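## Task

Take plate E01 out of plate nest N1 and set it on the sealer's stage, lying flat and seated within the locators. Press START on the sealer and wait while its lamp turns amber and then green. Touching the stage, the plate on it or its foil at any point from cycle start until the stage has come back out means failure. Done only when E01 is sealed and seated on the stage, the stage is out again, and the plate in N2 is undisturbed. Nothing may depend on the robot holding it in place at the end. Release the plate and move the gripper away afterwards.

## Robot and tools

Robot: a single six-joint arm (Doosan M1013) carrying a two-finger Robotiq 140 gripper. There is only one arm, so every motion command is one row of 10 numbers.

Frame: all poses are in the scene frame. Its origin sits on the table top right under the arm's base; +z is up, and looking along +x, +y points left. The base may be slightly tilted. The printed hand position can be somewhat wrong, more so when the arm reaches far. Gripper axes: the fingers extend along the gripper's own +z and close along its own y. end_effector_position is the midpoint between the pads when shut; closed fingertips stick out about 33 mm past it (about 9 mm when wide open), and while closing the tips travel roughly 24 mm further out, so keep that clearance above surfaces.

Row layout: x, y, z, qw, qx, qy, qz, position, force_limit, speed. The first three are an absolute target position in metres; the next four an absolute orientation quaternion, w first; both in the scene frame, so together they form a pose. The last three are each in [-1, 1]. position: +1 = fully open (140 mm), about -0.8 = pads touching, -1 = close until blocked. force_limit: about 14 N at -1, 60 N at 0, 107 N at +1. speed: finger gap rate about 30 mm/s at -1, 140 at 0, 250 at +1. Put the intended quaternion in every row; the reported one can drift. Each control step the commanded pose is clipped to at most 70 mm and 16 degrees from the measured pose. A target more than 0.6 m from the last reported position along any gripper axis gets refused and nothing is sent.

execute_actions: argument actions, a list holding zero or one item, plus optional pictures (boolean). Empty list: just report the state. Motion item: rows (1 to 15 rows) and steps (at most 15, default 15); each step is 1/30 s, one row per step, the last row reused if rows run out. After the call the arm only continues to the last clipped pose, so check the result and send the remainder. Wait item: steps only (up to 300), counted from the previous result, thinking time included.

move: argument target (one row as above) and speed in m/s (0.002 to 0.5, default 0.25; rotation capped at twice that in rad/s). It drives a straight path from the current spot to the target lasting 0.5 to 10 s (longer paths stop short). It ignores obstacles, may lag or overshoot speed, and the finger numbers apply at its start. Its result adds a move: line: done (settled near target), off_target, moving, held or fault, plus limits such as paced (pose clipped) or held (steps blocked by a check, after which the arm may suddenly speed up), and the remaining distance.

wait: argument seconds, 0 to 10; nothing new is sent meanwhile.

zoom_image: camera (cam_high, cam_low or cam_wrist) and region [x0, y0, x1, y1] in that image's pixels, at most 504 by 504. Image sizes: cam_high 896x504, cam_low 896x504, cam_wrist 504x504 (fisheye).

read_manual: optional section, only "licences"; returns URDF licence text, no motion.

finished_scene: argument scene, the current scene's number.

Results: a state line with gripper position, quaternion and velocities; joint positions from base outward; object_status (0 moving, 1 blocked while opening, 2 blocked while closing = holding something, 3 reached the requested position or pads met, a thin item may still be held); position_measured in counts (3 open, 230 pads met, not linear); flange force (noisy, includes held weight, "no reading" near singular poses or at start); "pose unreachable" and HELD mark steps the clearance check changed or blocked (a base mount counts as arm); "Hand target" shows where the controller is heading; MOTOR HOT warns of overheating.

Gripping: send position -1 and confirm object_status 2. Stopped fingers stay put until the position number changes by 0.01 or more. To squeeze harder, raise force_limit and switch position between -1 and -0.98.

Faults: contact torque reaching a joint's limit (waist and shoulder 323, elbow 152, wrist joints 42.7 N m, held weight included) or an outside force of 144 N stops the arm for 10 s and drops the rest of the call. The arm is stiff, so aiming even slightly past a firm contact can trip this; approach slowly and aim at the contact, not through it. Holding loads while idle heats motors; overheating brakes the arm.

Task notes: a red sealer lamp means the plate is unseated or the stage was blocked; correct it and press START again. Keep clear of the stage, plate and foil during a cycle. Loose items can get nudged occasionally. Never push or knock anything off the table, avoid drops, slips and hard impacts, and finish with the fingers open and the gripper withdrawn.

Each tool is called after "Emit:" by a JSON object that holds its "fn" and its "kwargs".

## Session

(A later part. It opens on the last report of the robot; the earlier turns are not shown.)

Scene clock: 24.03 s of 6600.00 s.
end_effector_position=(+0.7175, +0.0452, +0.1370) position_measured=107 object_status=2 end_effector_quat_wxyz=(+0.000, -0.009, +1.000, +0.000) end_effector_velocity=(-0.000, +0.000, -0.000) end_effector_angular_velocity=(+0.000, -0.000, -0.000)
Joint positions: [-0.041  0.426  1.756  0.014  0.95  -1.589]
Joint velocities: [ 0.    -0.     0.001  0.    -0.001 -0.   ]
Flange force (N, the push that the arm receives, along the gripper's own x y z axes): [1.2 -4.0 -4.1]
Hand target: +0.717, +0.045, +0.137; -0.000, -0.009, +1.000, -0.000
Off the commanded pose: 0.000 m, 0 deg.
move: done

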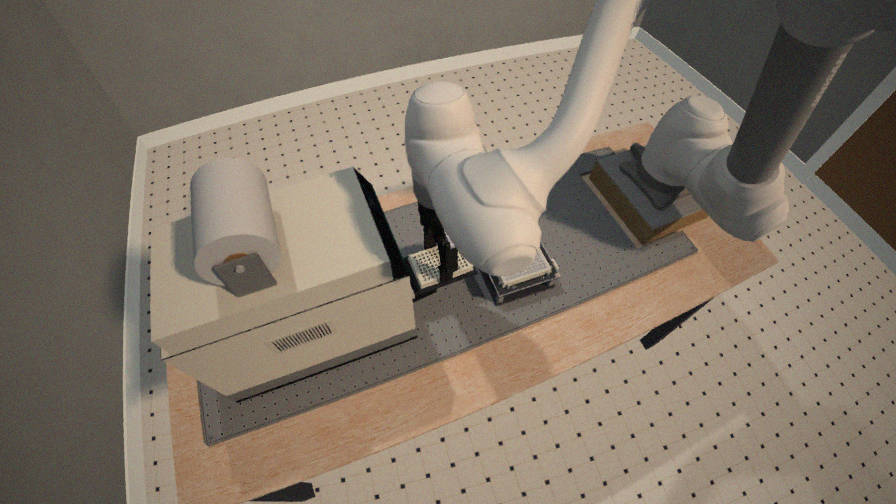

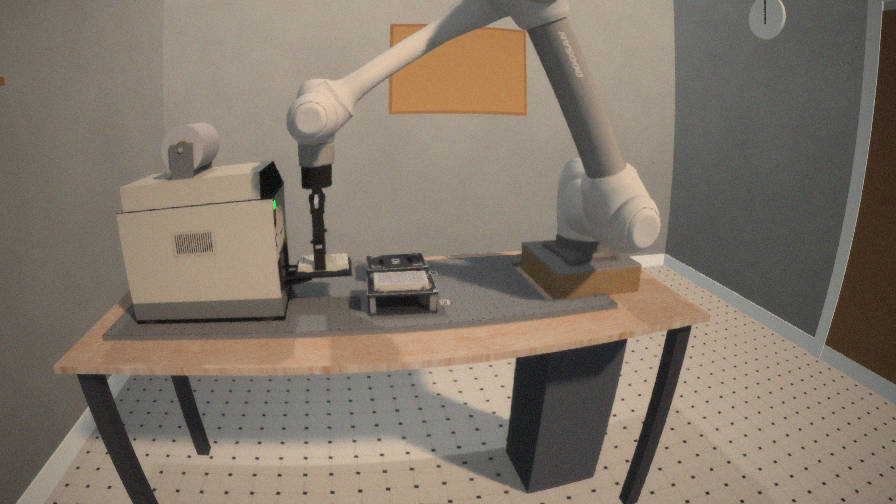

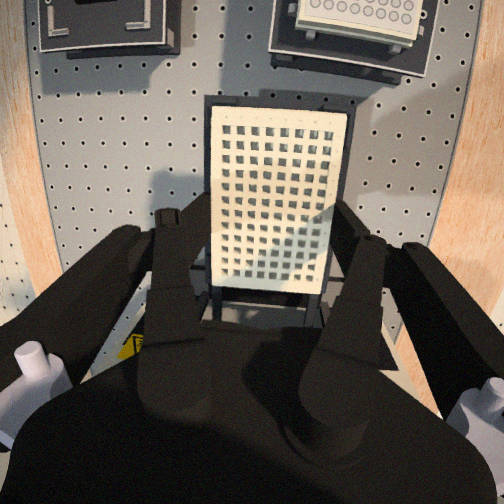

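Entering the locators.

Emit:
{"fn": "move", "kwargs": {"target": [0.7175,0.045,0.135,0,-0.009,1,0,-1,-0.6,-1], "speed": 0.005}}

Emit:
{"fn": "zoom_image", "kwargs": {"camera": "cam_low", "region": [270,220,370,300]}}

Scene clock: 25.90 s of 6600.00 s.
end_effector_position=(+0.7175, +0.0451, +0.1350) position_measured=107 object_status=2 end_effector_quat_wxyz=(+0.000, -0.009, +1.000, -0.000) end_effector_velocity=(-0.000, -0.001, -0.000) end_effector_angular_velocity=(-0.001, +0.001, +0.001)
Joint positions: [-0.041  0.428  1.757  0.014  0.946 -1.589]
Joint velocities: [-0.001  0.    -0.    -0.001  0.001 -0.001]
Flange force (N, the push that the arm receives, along the gripper's own x y z axes): [1.7 -0.6 -5.9]
Hand target: +0.717, +0.045, +0.135; +0.000, -0.009, +1.000, -0.000
Off the commanded pose: 0.000 m, 0 deg.
move: done

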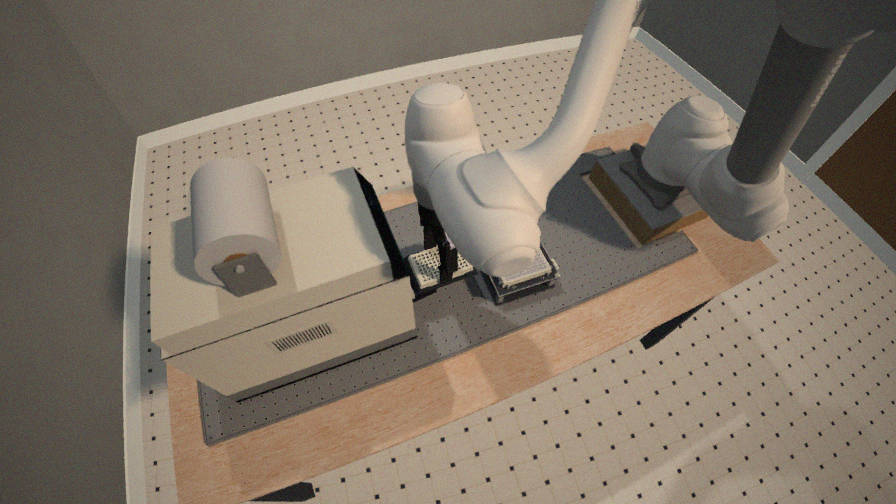

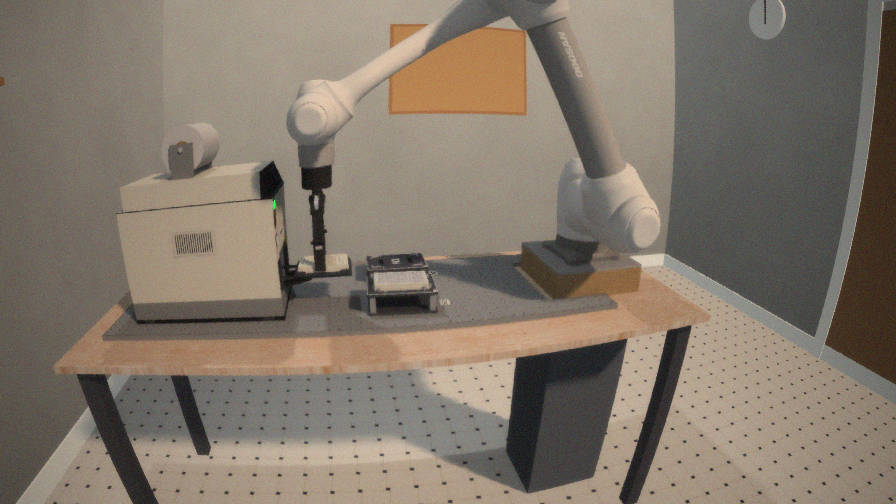

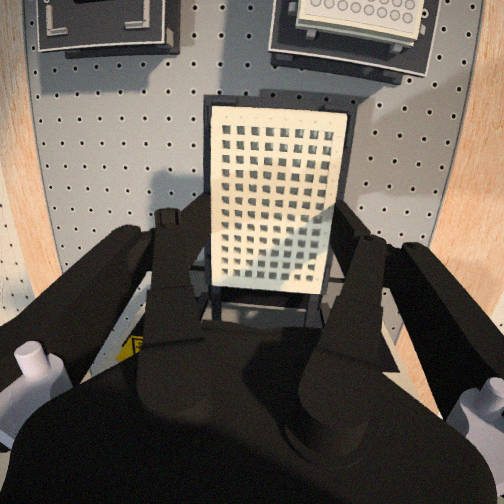

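Region (270, 220, 370, 300) of cam_low's 896x504 image, scaled by 5.040, with more detail than that image has; it fills the top 403 rows of this view, and the rest is white.

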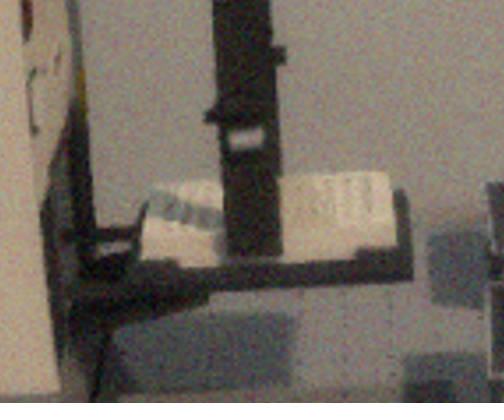

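Emit:
{"fn": "move", "kwargs": {"target": [0.7175,0.045,0.1345,0,-0.009,1,0,0.5,-0.6,-0.6], "speed": 0.005}}

Emit:
{"fn": "move", "kwargs": {"target": [0.70,0.06,0.23,0,0,1,0,0.5,-0.6,0], "speed": 0.15}}

Emit:
{"fn": "move", "kwargs": {"target": [0.72,0.14,0.27,0.5,0,0.866,0,-1,0,0], "speed": 0.3}}

Emit:
{"fn": "zoom_image", "kwargs": {"camera": "cam_low", "region": [250,180,370,300]}}

Scene clock: 28.50 s of 6600.00 s.
end_effector_position=(+0.7175, +0.0450, +0.1345) position_measured=66 object_status=3 end_effector_quat_wxyz=(-0.000, -0.009, +1.000, -0.000) end_effector_velocity=(-0.000, +0.000, -0.000) end_effector_angular_velocity=(+0.000, +0.001, +0.000)
Joint positions: [-0.042  0.428  1.758  0.014  0.946 -1.589]
Joint velocities: [ 0.    -0.     0.     0.     0.001 -0.   ]
Flange force (N, the push that the arm receives, along the gripper's own x y z axes): [1.7 -0.2 -4.0]
Hand target: +0.717, +0.045, +0.135; +0.000, -0.009, +1.000, -0.000
Off the commanded pose: 0.000 m, 0 deg.
move: done

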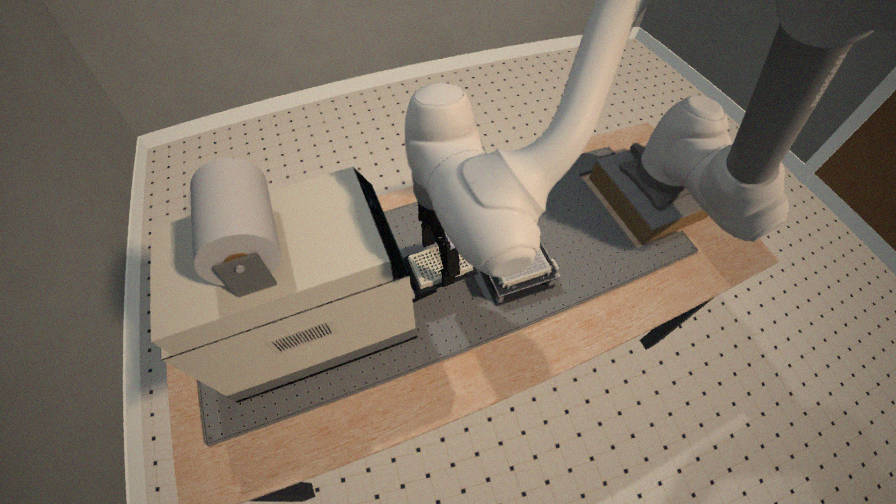

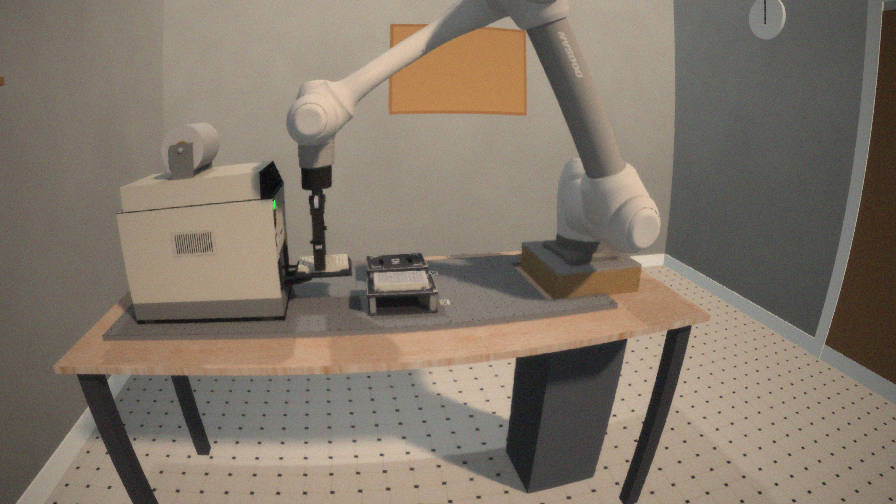

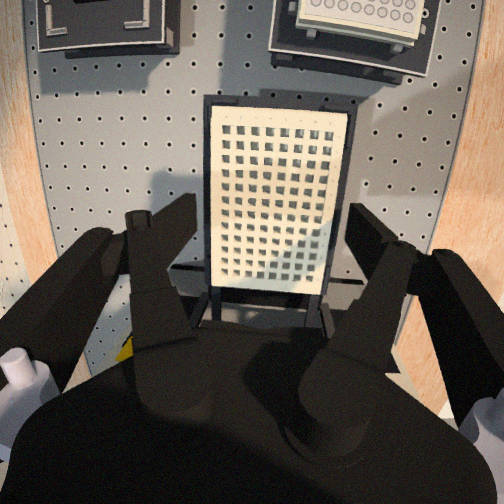

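Scene clock: 29.53 s of 6600.00 s.
end_effector_position=(+0.7001, +0.0600, +0.2299) position_measured=66 object_status=3 end_effector_quat_wxyz=(-0.000, -0.000, +1.000, +0.000) end_effector_velocity=(+0.001, +0.000, +0.001) end_effector_angular_velocity=(+0.001, -0.003, +0.000)
Joint positions: [-0.021  0.324  1.713  0.013  1.095 -1.548]
Joint velocities: [ 0.    -0.001 -0.001  0.001 -0.    -0.   ]
Flange force (N, the push that the arm receives, along the gripper's own x y z axes): [1.9 -0.9 -4.3]
Hand target: +0.700, +0.060, +0.230; -0.000, -0.000, +1.000, +0.000
Off the commanded pose: 0.000 m, 0 deg.
move: done

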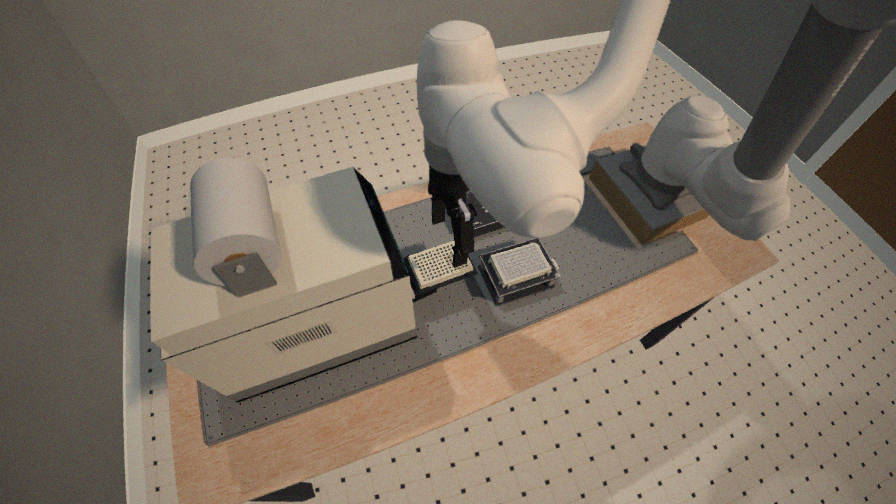

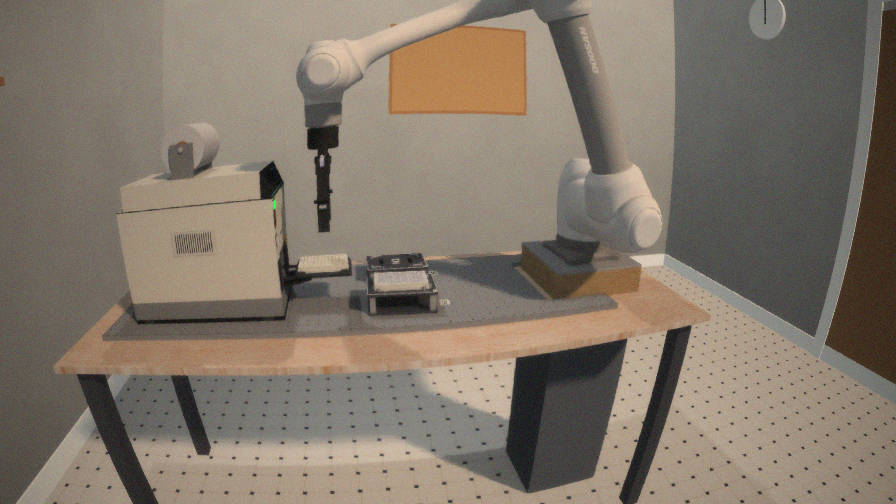

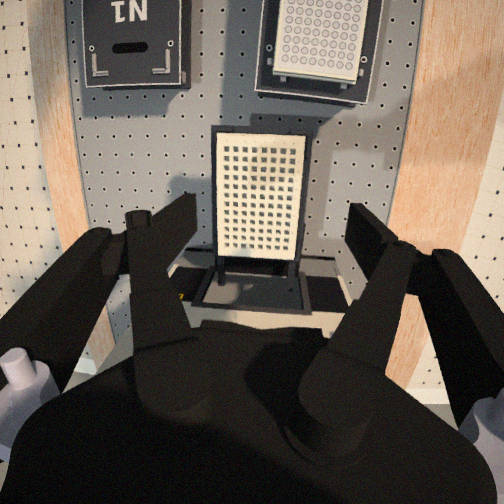

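Scene clock: 32.60 s of 6600.00 s.
end_effector_position=(+0.7202, +0.1396, +0.2695) position_measured=233 object_status=3 end_effector_quat_wxyz=(+0.500, -0.000, +0.866, +0.000) end_effector_velocity=(+0.000, +0.000, +0.001) end_effector_angular_velocity=(-0.004, +0.001, -0.005)
Joint positions: [ 0.179  0.107  2.282  0.593 -0.35  -2.012]
Joint velocities: [ 0.005 -0.001 -0.003  0.035 -0.001 -0.032]
Flange force (N, the push that the arm receives, along the gripper's own x y z axes): no reading
Hand target: +0.720, +0.140, +0.270; +0.500, -0.000, +0.866, -0.000
Off the commanded pose: 0.001 m, 0 deg.
move: done

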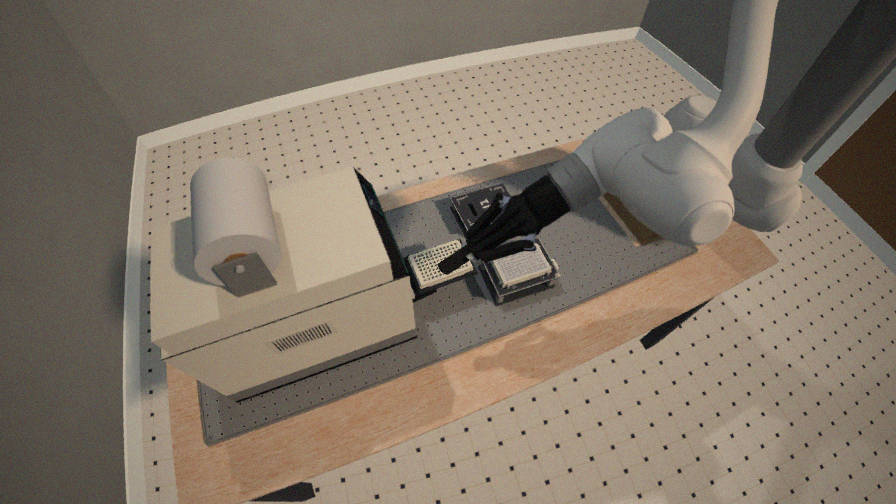

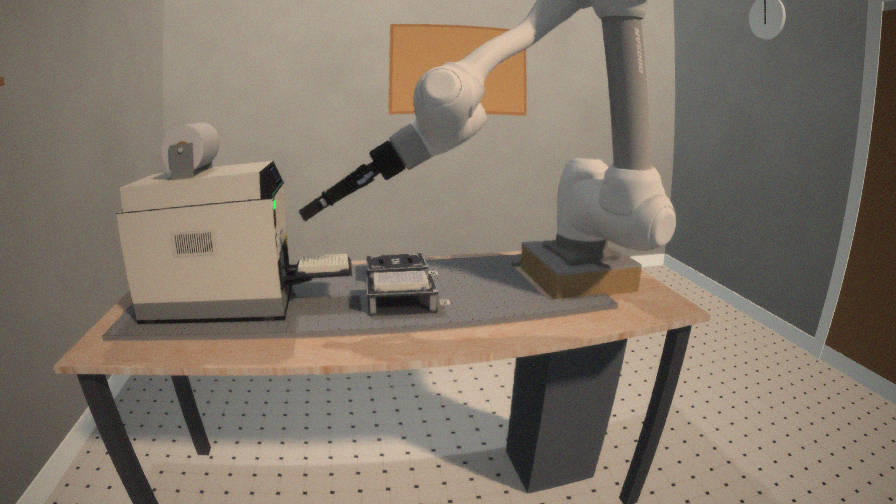

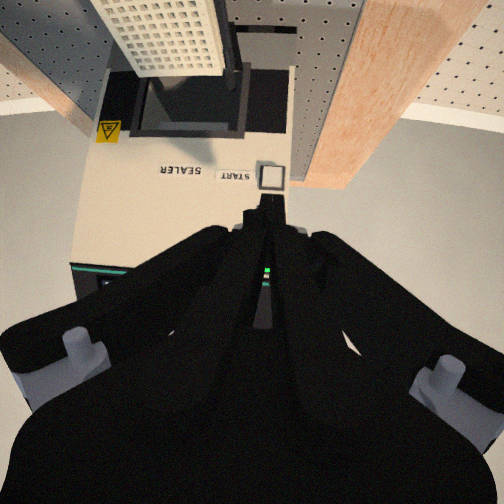

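Region (250, 180, 370, 300) of cam_low's 896x504 image, scaled by 4.200, with more detail than that image has.

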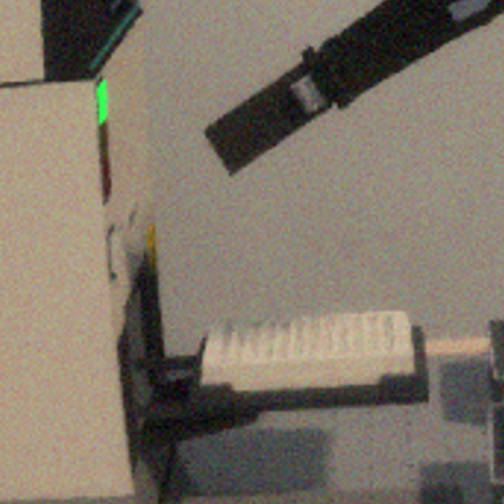

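Emit:
{"fn": "move", "kwargs": {"target": [0.765,0.138,0.206,0.5,0,0.866,0,-1,0,0], "speed": 0.1}}

Emit:
{"fn": "zoom_image", "kwargs": {"camera": "cam_low", "region": [250,190,330,270]}}

Scene clock: 35.17 s of 6600.00 s.
end_effector_position=(+0.7649, +0.1379, +0.2061) position_measured=233 object_status=3 end_effector_quat_wxyz=(+0.500, +0.000, +0.866, -0.000) end_effector_velocity=(+0.000, -0.000, -0.001) end_effector_angular_velocity=(+0.001, +0.001, -0.001)
Joint positions: [ 0.157  0.267  2.248  0.406 -0.454 -1.826]
Joint velocities: [-0.     0.001  0.    -0.001 -0.001  0.002]
Flange force (N, the push that the arm receives, along the gripper's own x y z axes): [-4.8 2.2 -4.2]
Hand target: +0.765, +0.138, +0.206; +0.500, +0.000, +0.866, -0.000
Off the commanded pose: 0.000 m, 0 deg.
move: done

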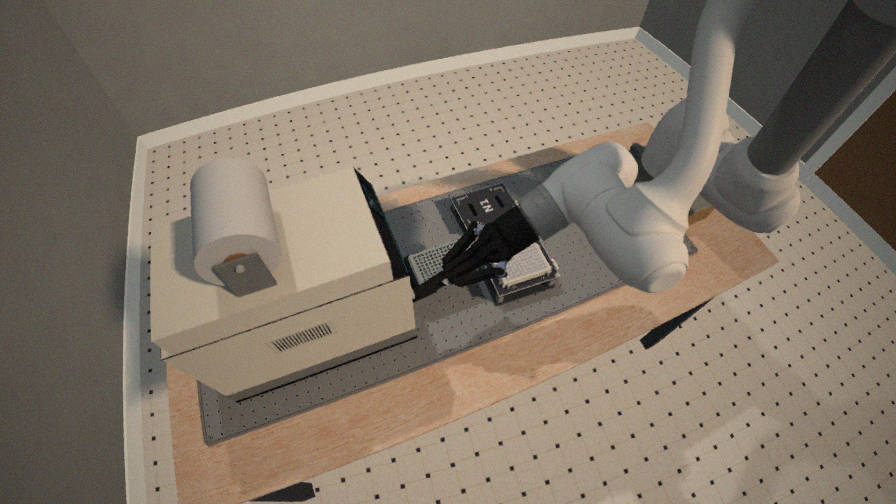

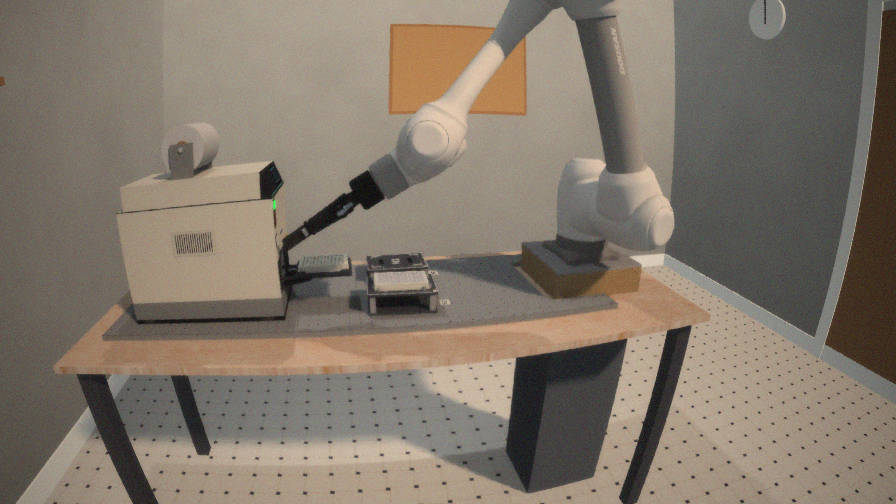

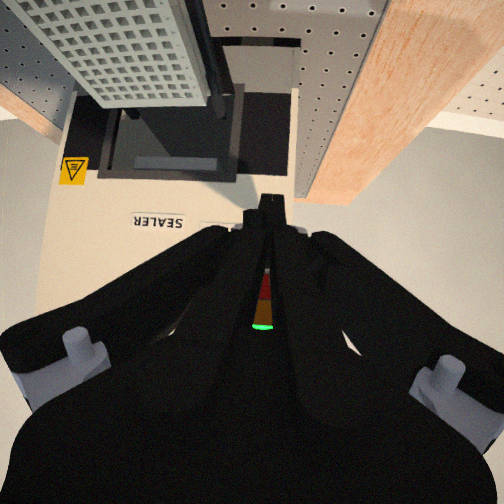

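Region (250, 190, 330, 270) of cam_low's 896x504 image, scaled by 6.300, with more detail than that image has.

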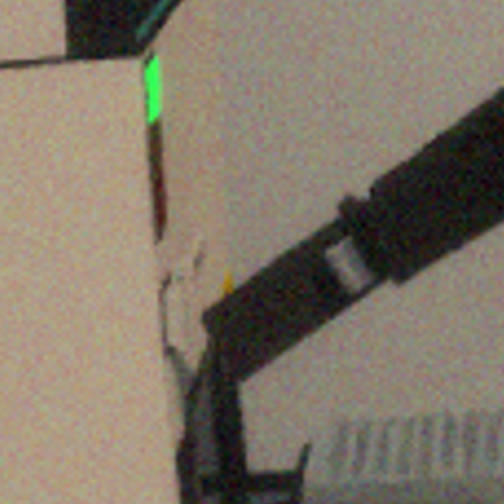

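Gap ≈ 9 mm.

Emit:
{"fn": "move", "kwargs": {"target": [0.773,0.138,0.207,0.5,0,0.866,0,-1,0,0], "speed": 0.012}}

Emit:
{"fn": "zoom_image", "kwargs": {"camera": "cam_low", "region": [250,190,330,270]}}

Scene clock: 37.13 s of 6600.00 s.
end_effector_position=(+0.7730, +0.1380, +0.2070) position_measured=233 object_status=3 end_effector_quat_wxyz=(+0.500, +0.000, +0.866, +0.000) end_effector_velocity=(+0.000, +0.000, +0.001) end_effector_angular_velocity=(-0.001, -0.001, +0.001)
Joint positions: [ 0.153  0.275  2.233  0.404 -0.447 -1.828]
Joint velocities: [-0.    -0.    -0.001 -0.002 -0.001 -0.   ]
Flange force (N, the push that the arm receives, along the gripper's own x y z axes): [-1.7 1.4 -6.9]
Hand target: +0.773, +0.138, +0.207; +0.500, +0.000, +0.866, +0.000
Off the commanded pose: 0.000 m, 0 deg.
move: done

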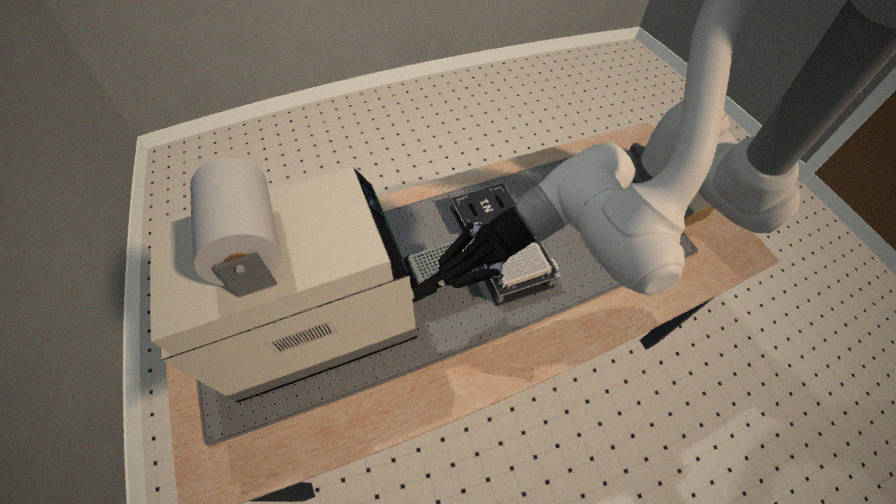

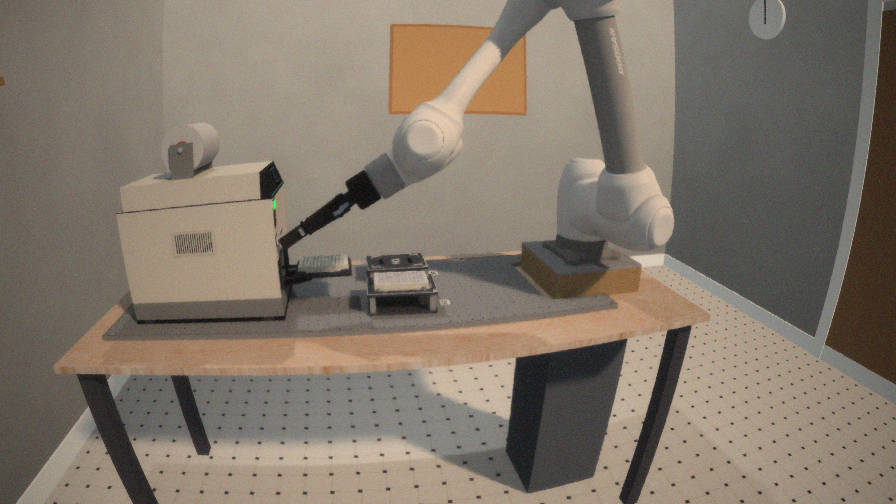

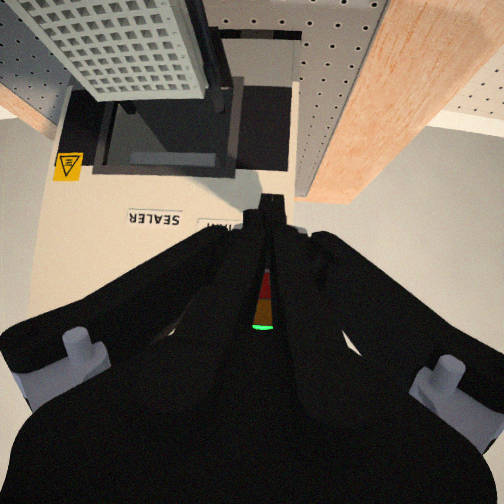

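Region (250, 190, 330, 270) of cam_low's 896x504 image, scaled by 6.300, with more detail than that image has.

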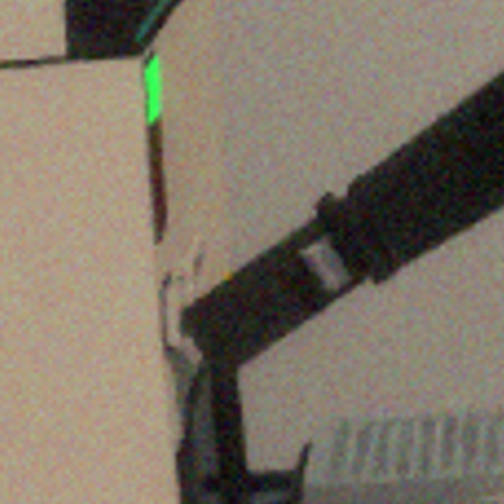

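Emit:
{"fn": "move", "kwargs": {"target": [0.7752,0.138,0.207,0.5,0,0.866,0,-1,0,0], "speed": 0.006}}

Scene clock: 38.43 s of 6600.00 s.
end_effector_position=(+0.7752, +0.1380, +0.2070) position_measured=233 object_status=3 end_effector_quat_wxyz=(+0.500, -0.000, +0.866, +0.000) end_effector_velocity=(-0.000, -0.000, +0.000) end_effector_angular_velocity=(+0.001, +0.000, -0.001)
Joint positions: [ 0.152  0.277  2.229  0.404 -0.445 -1.828]
Joint velocities: [-0.    -0.001 -0.     0.001  0.001 -0.   ]
Flange force (N, the push that the arm receives, along the gripper's own x y z axes): [-1.9 1.2 -9.4]
Hand target: +0.775, +0.138, +0.207; +0.500, +0.000, +0.866, +0.000
Off the commanded pose: 0.000 m, 0 deg.
move: done

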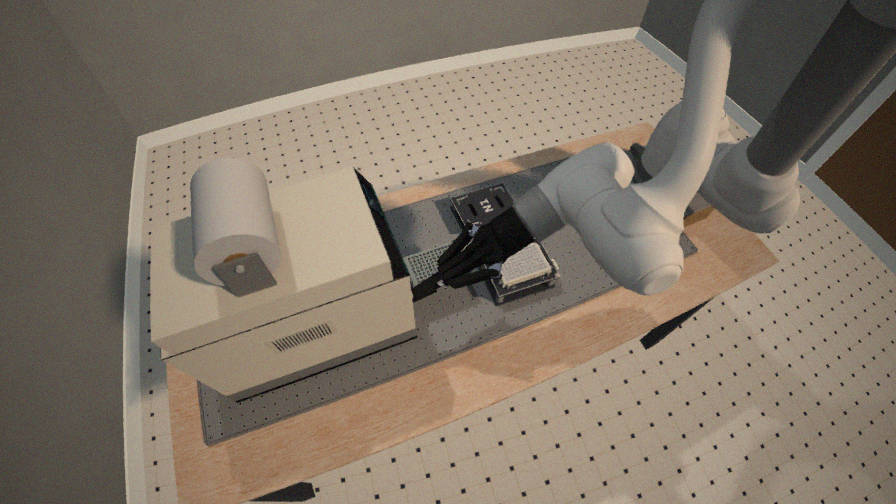

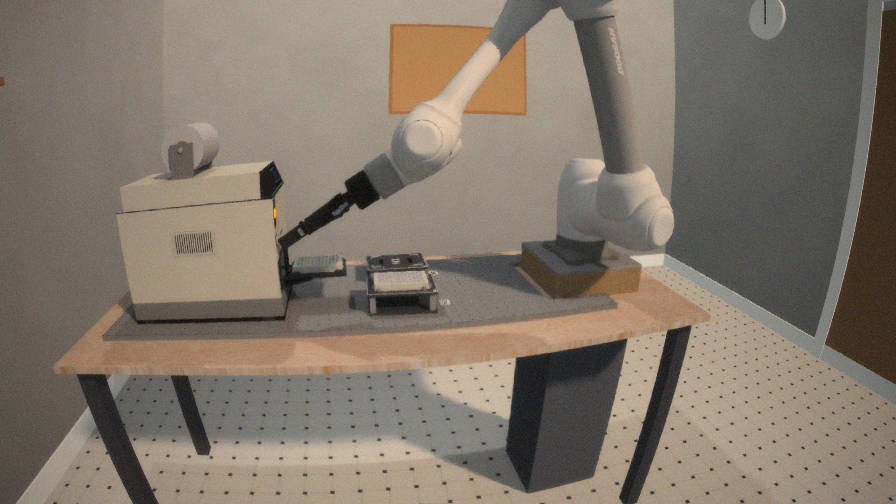

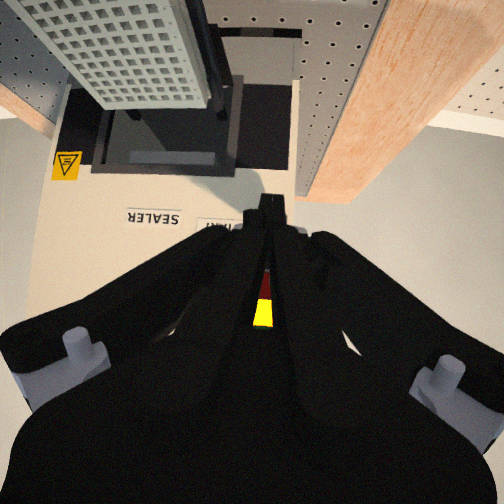

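Emit:
{"fn": "move", "kwargs": {"target": [0.68,0.16,0.25,0.5,0,0.866,0,-1,0,0], "speed": 0.15}}

Emit:
{"fn": "wait", "kwargs": {"seconds": 10}}

Scene clock: 40.53 s of 6600.00 s.
end_effector_position=(+0.6801, +0.1601, +0.2500) position_measured=233 object_status=3 end_effector_quat_wxyz=(+0.500, -0.000, +0.866, +0.000) end_effector_velocity=(-0.001, +0.000, -0.000) end_effector_angular_velocity=(-0.001, +0.002, -0.000)
Joint positions: [ 0.249  0.095  2.35   0.659 -0.422 -2.026]
Joint velocities: [ 0.002 -0.001 -0.     0.009  0.001 -0.008]
Flange force (N, the push that the arm receives, along the gripper's own x y z axes): no reading
Hand target: +0.680, +0.160, +0.250; +0.500, -0.000, +0.866, +0.000
Off the commanded pose: 0.000 m, 0 deg.
move: done

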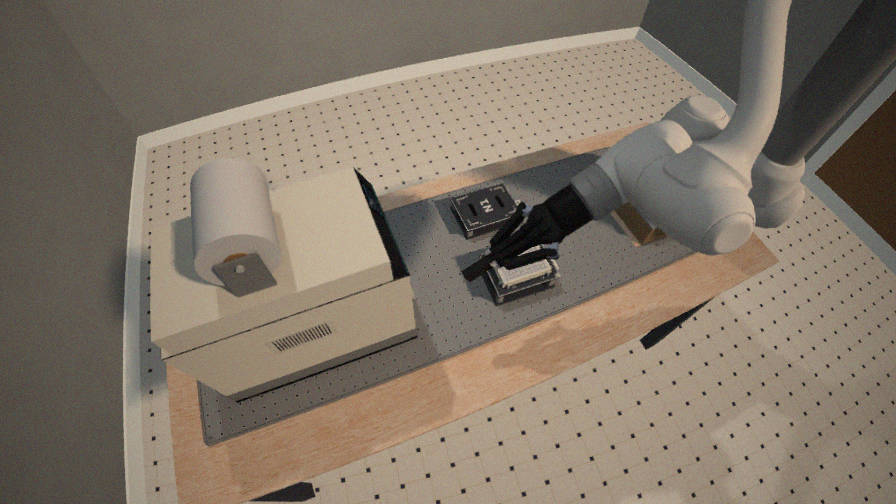

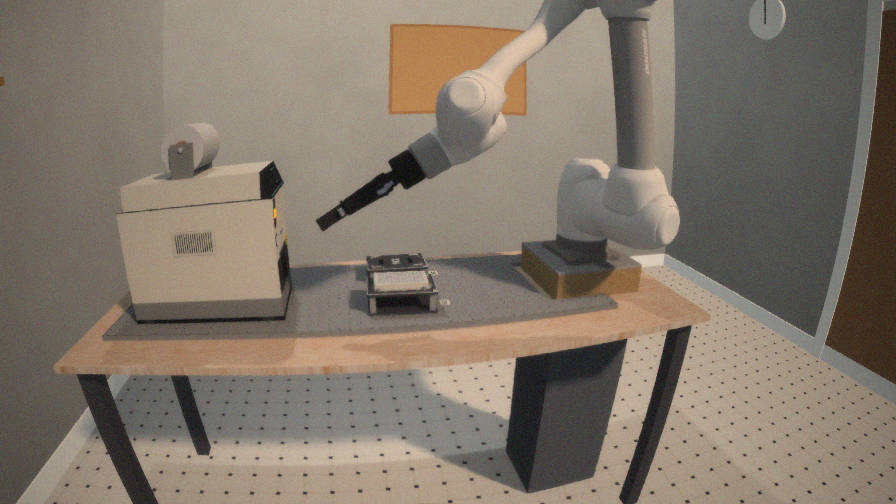

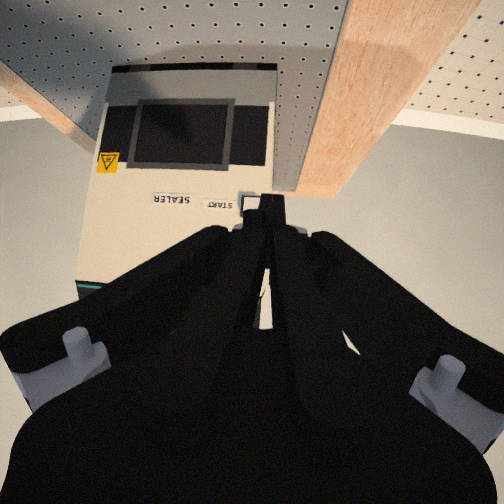

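Scene clock: 50.53 s of 6600.00 s.
end_effector_position=(+0.6801, +0.1601, +0.2500) position_measured=233 object_status=3 end_effector_quat_wxyz=(+0.500, -0.000, +0.866, +0.000) end_effector_velocity=(-0.000, +0.000, -0.000) end_effector_angular_velocity=(-0.001, +0.000, +0.001)
Joint positions: [ 0.249  0.095  2.35   0.66  -0.422 -2.026]
Joint velocities: [-0.     0.    -0.    -0.001  0.    -0.   ]
Flange force (N, the push that the arm receives, along the gripper's own x y z axes): no reading
Hand target: +0.680, +0.160, +0.250; +0.500, -0.000, +0.866, +0.000
Off the commanded pose: 0.000 m, 0 deg.
Steps of this call (steps 1 to 200: nothing new was sent; then 3.33 s passed at rest). Readings (end_effector_position | what the end effector reports):
1: (+0.6801, +0.1601, +0.2500) | position_measured=233 object_status=3
2: (+0.6801, +0.1601, +0.2500) | position_measured=233 object_status=3
4: (+0.6801, +0.1601, +0.2500) | position_measured=233 object_status=3
8: (+0.6801, +0.1601, +0.2500) | position_measured=233 object_status=3
200: the state above

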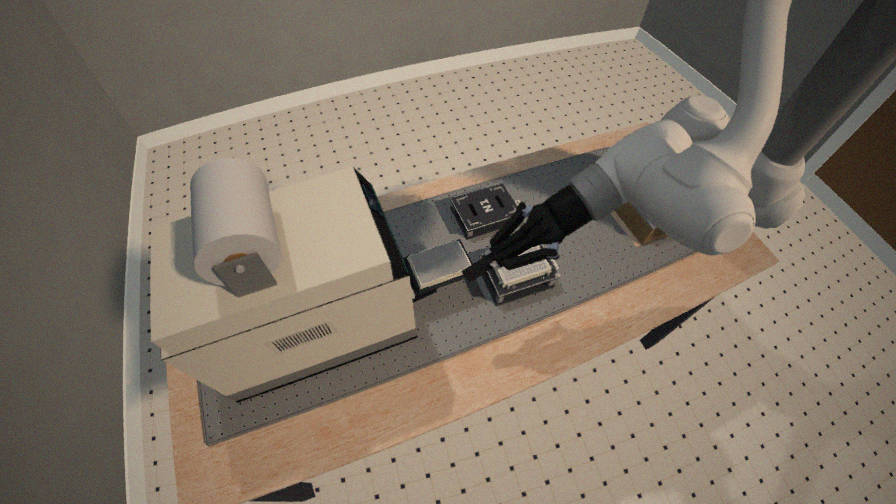

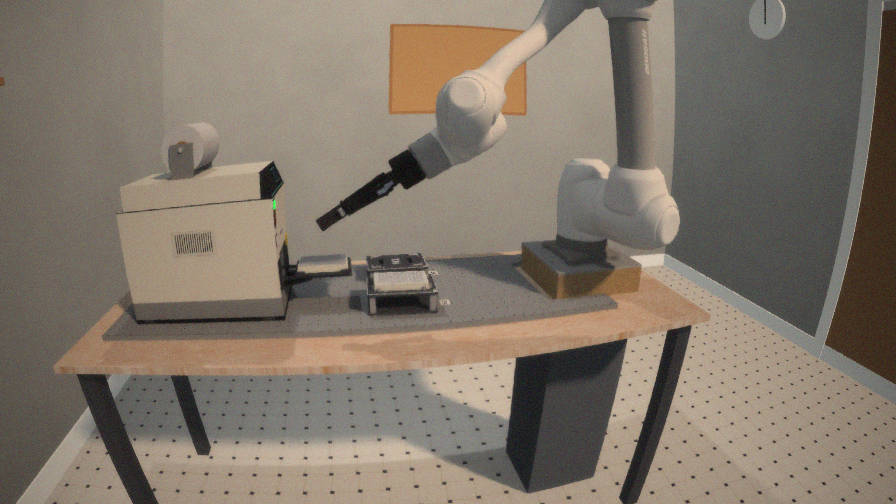

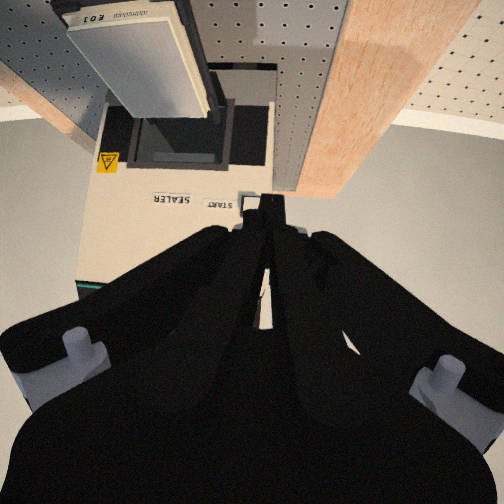

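Emit:
{"fn": "finished_scene", "kwargs": {"scene": 2}}

The scene is finished: the task was done.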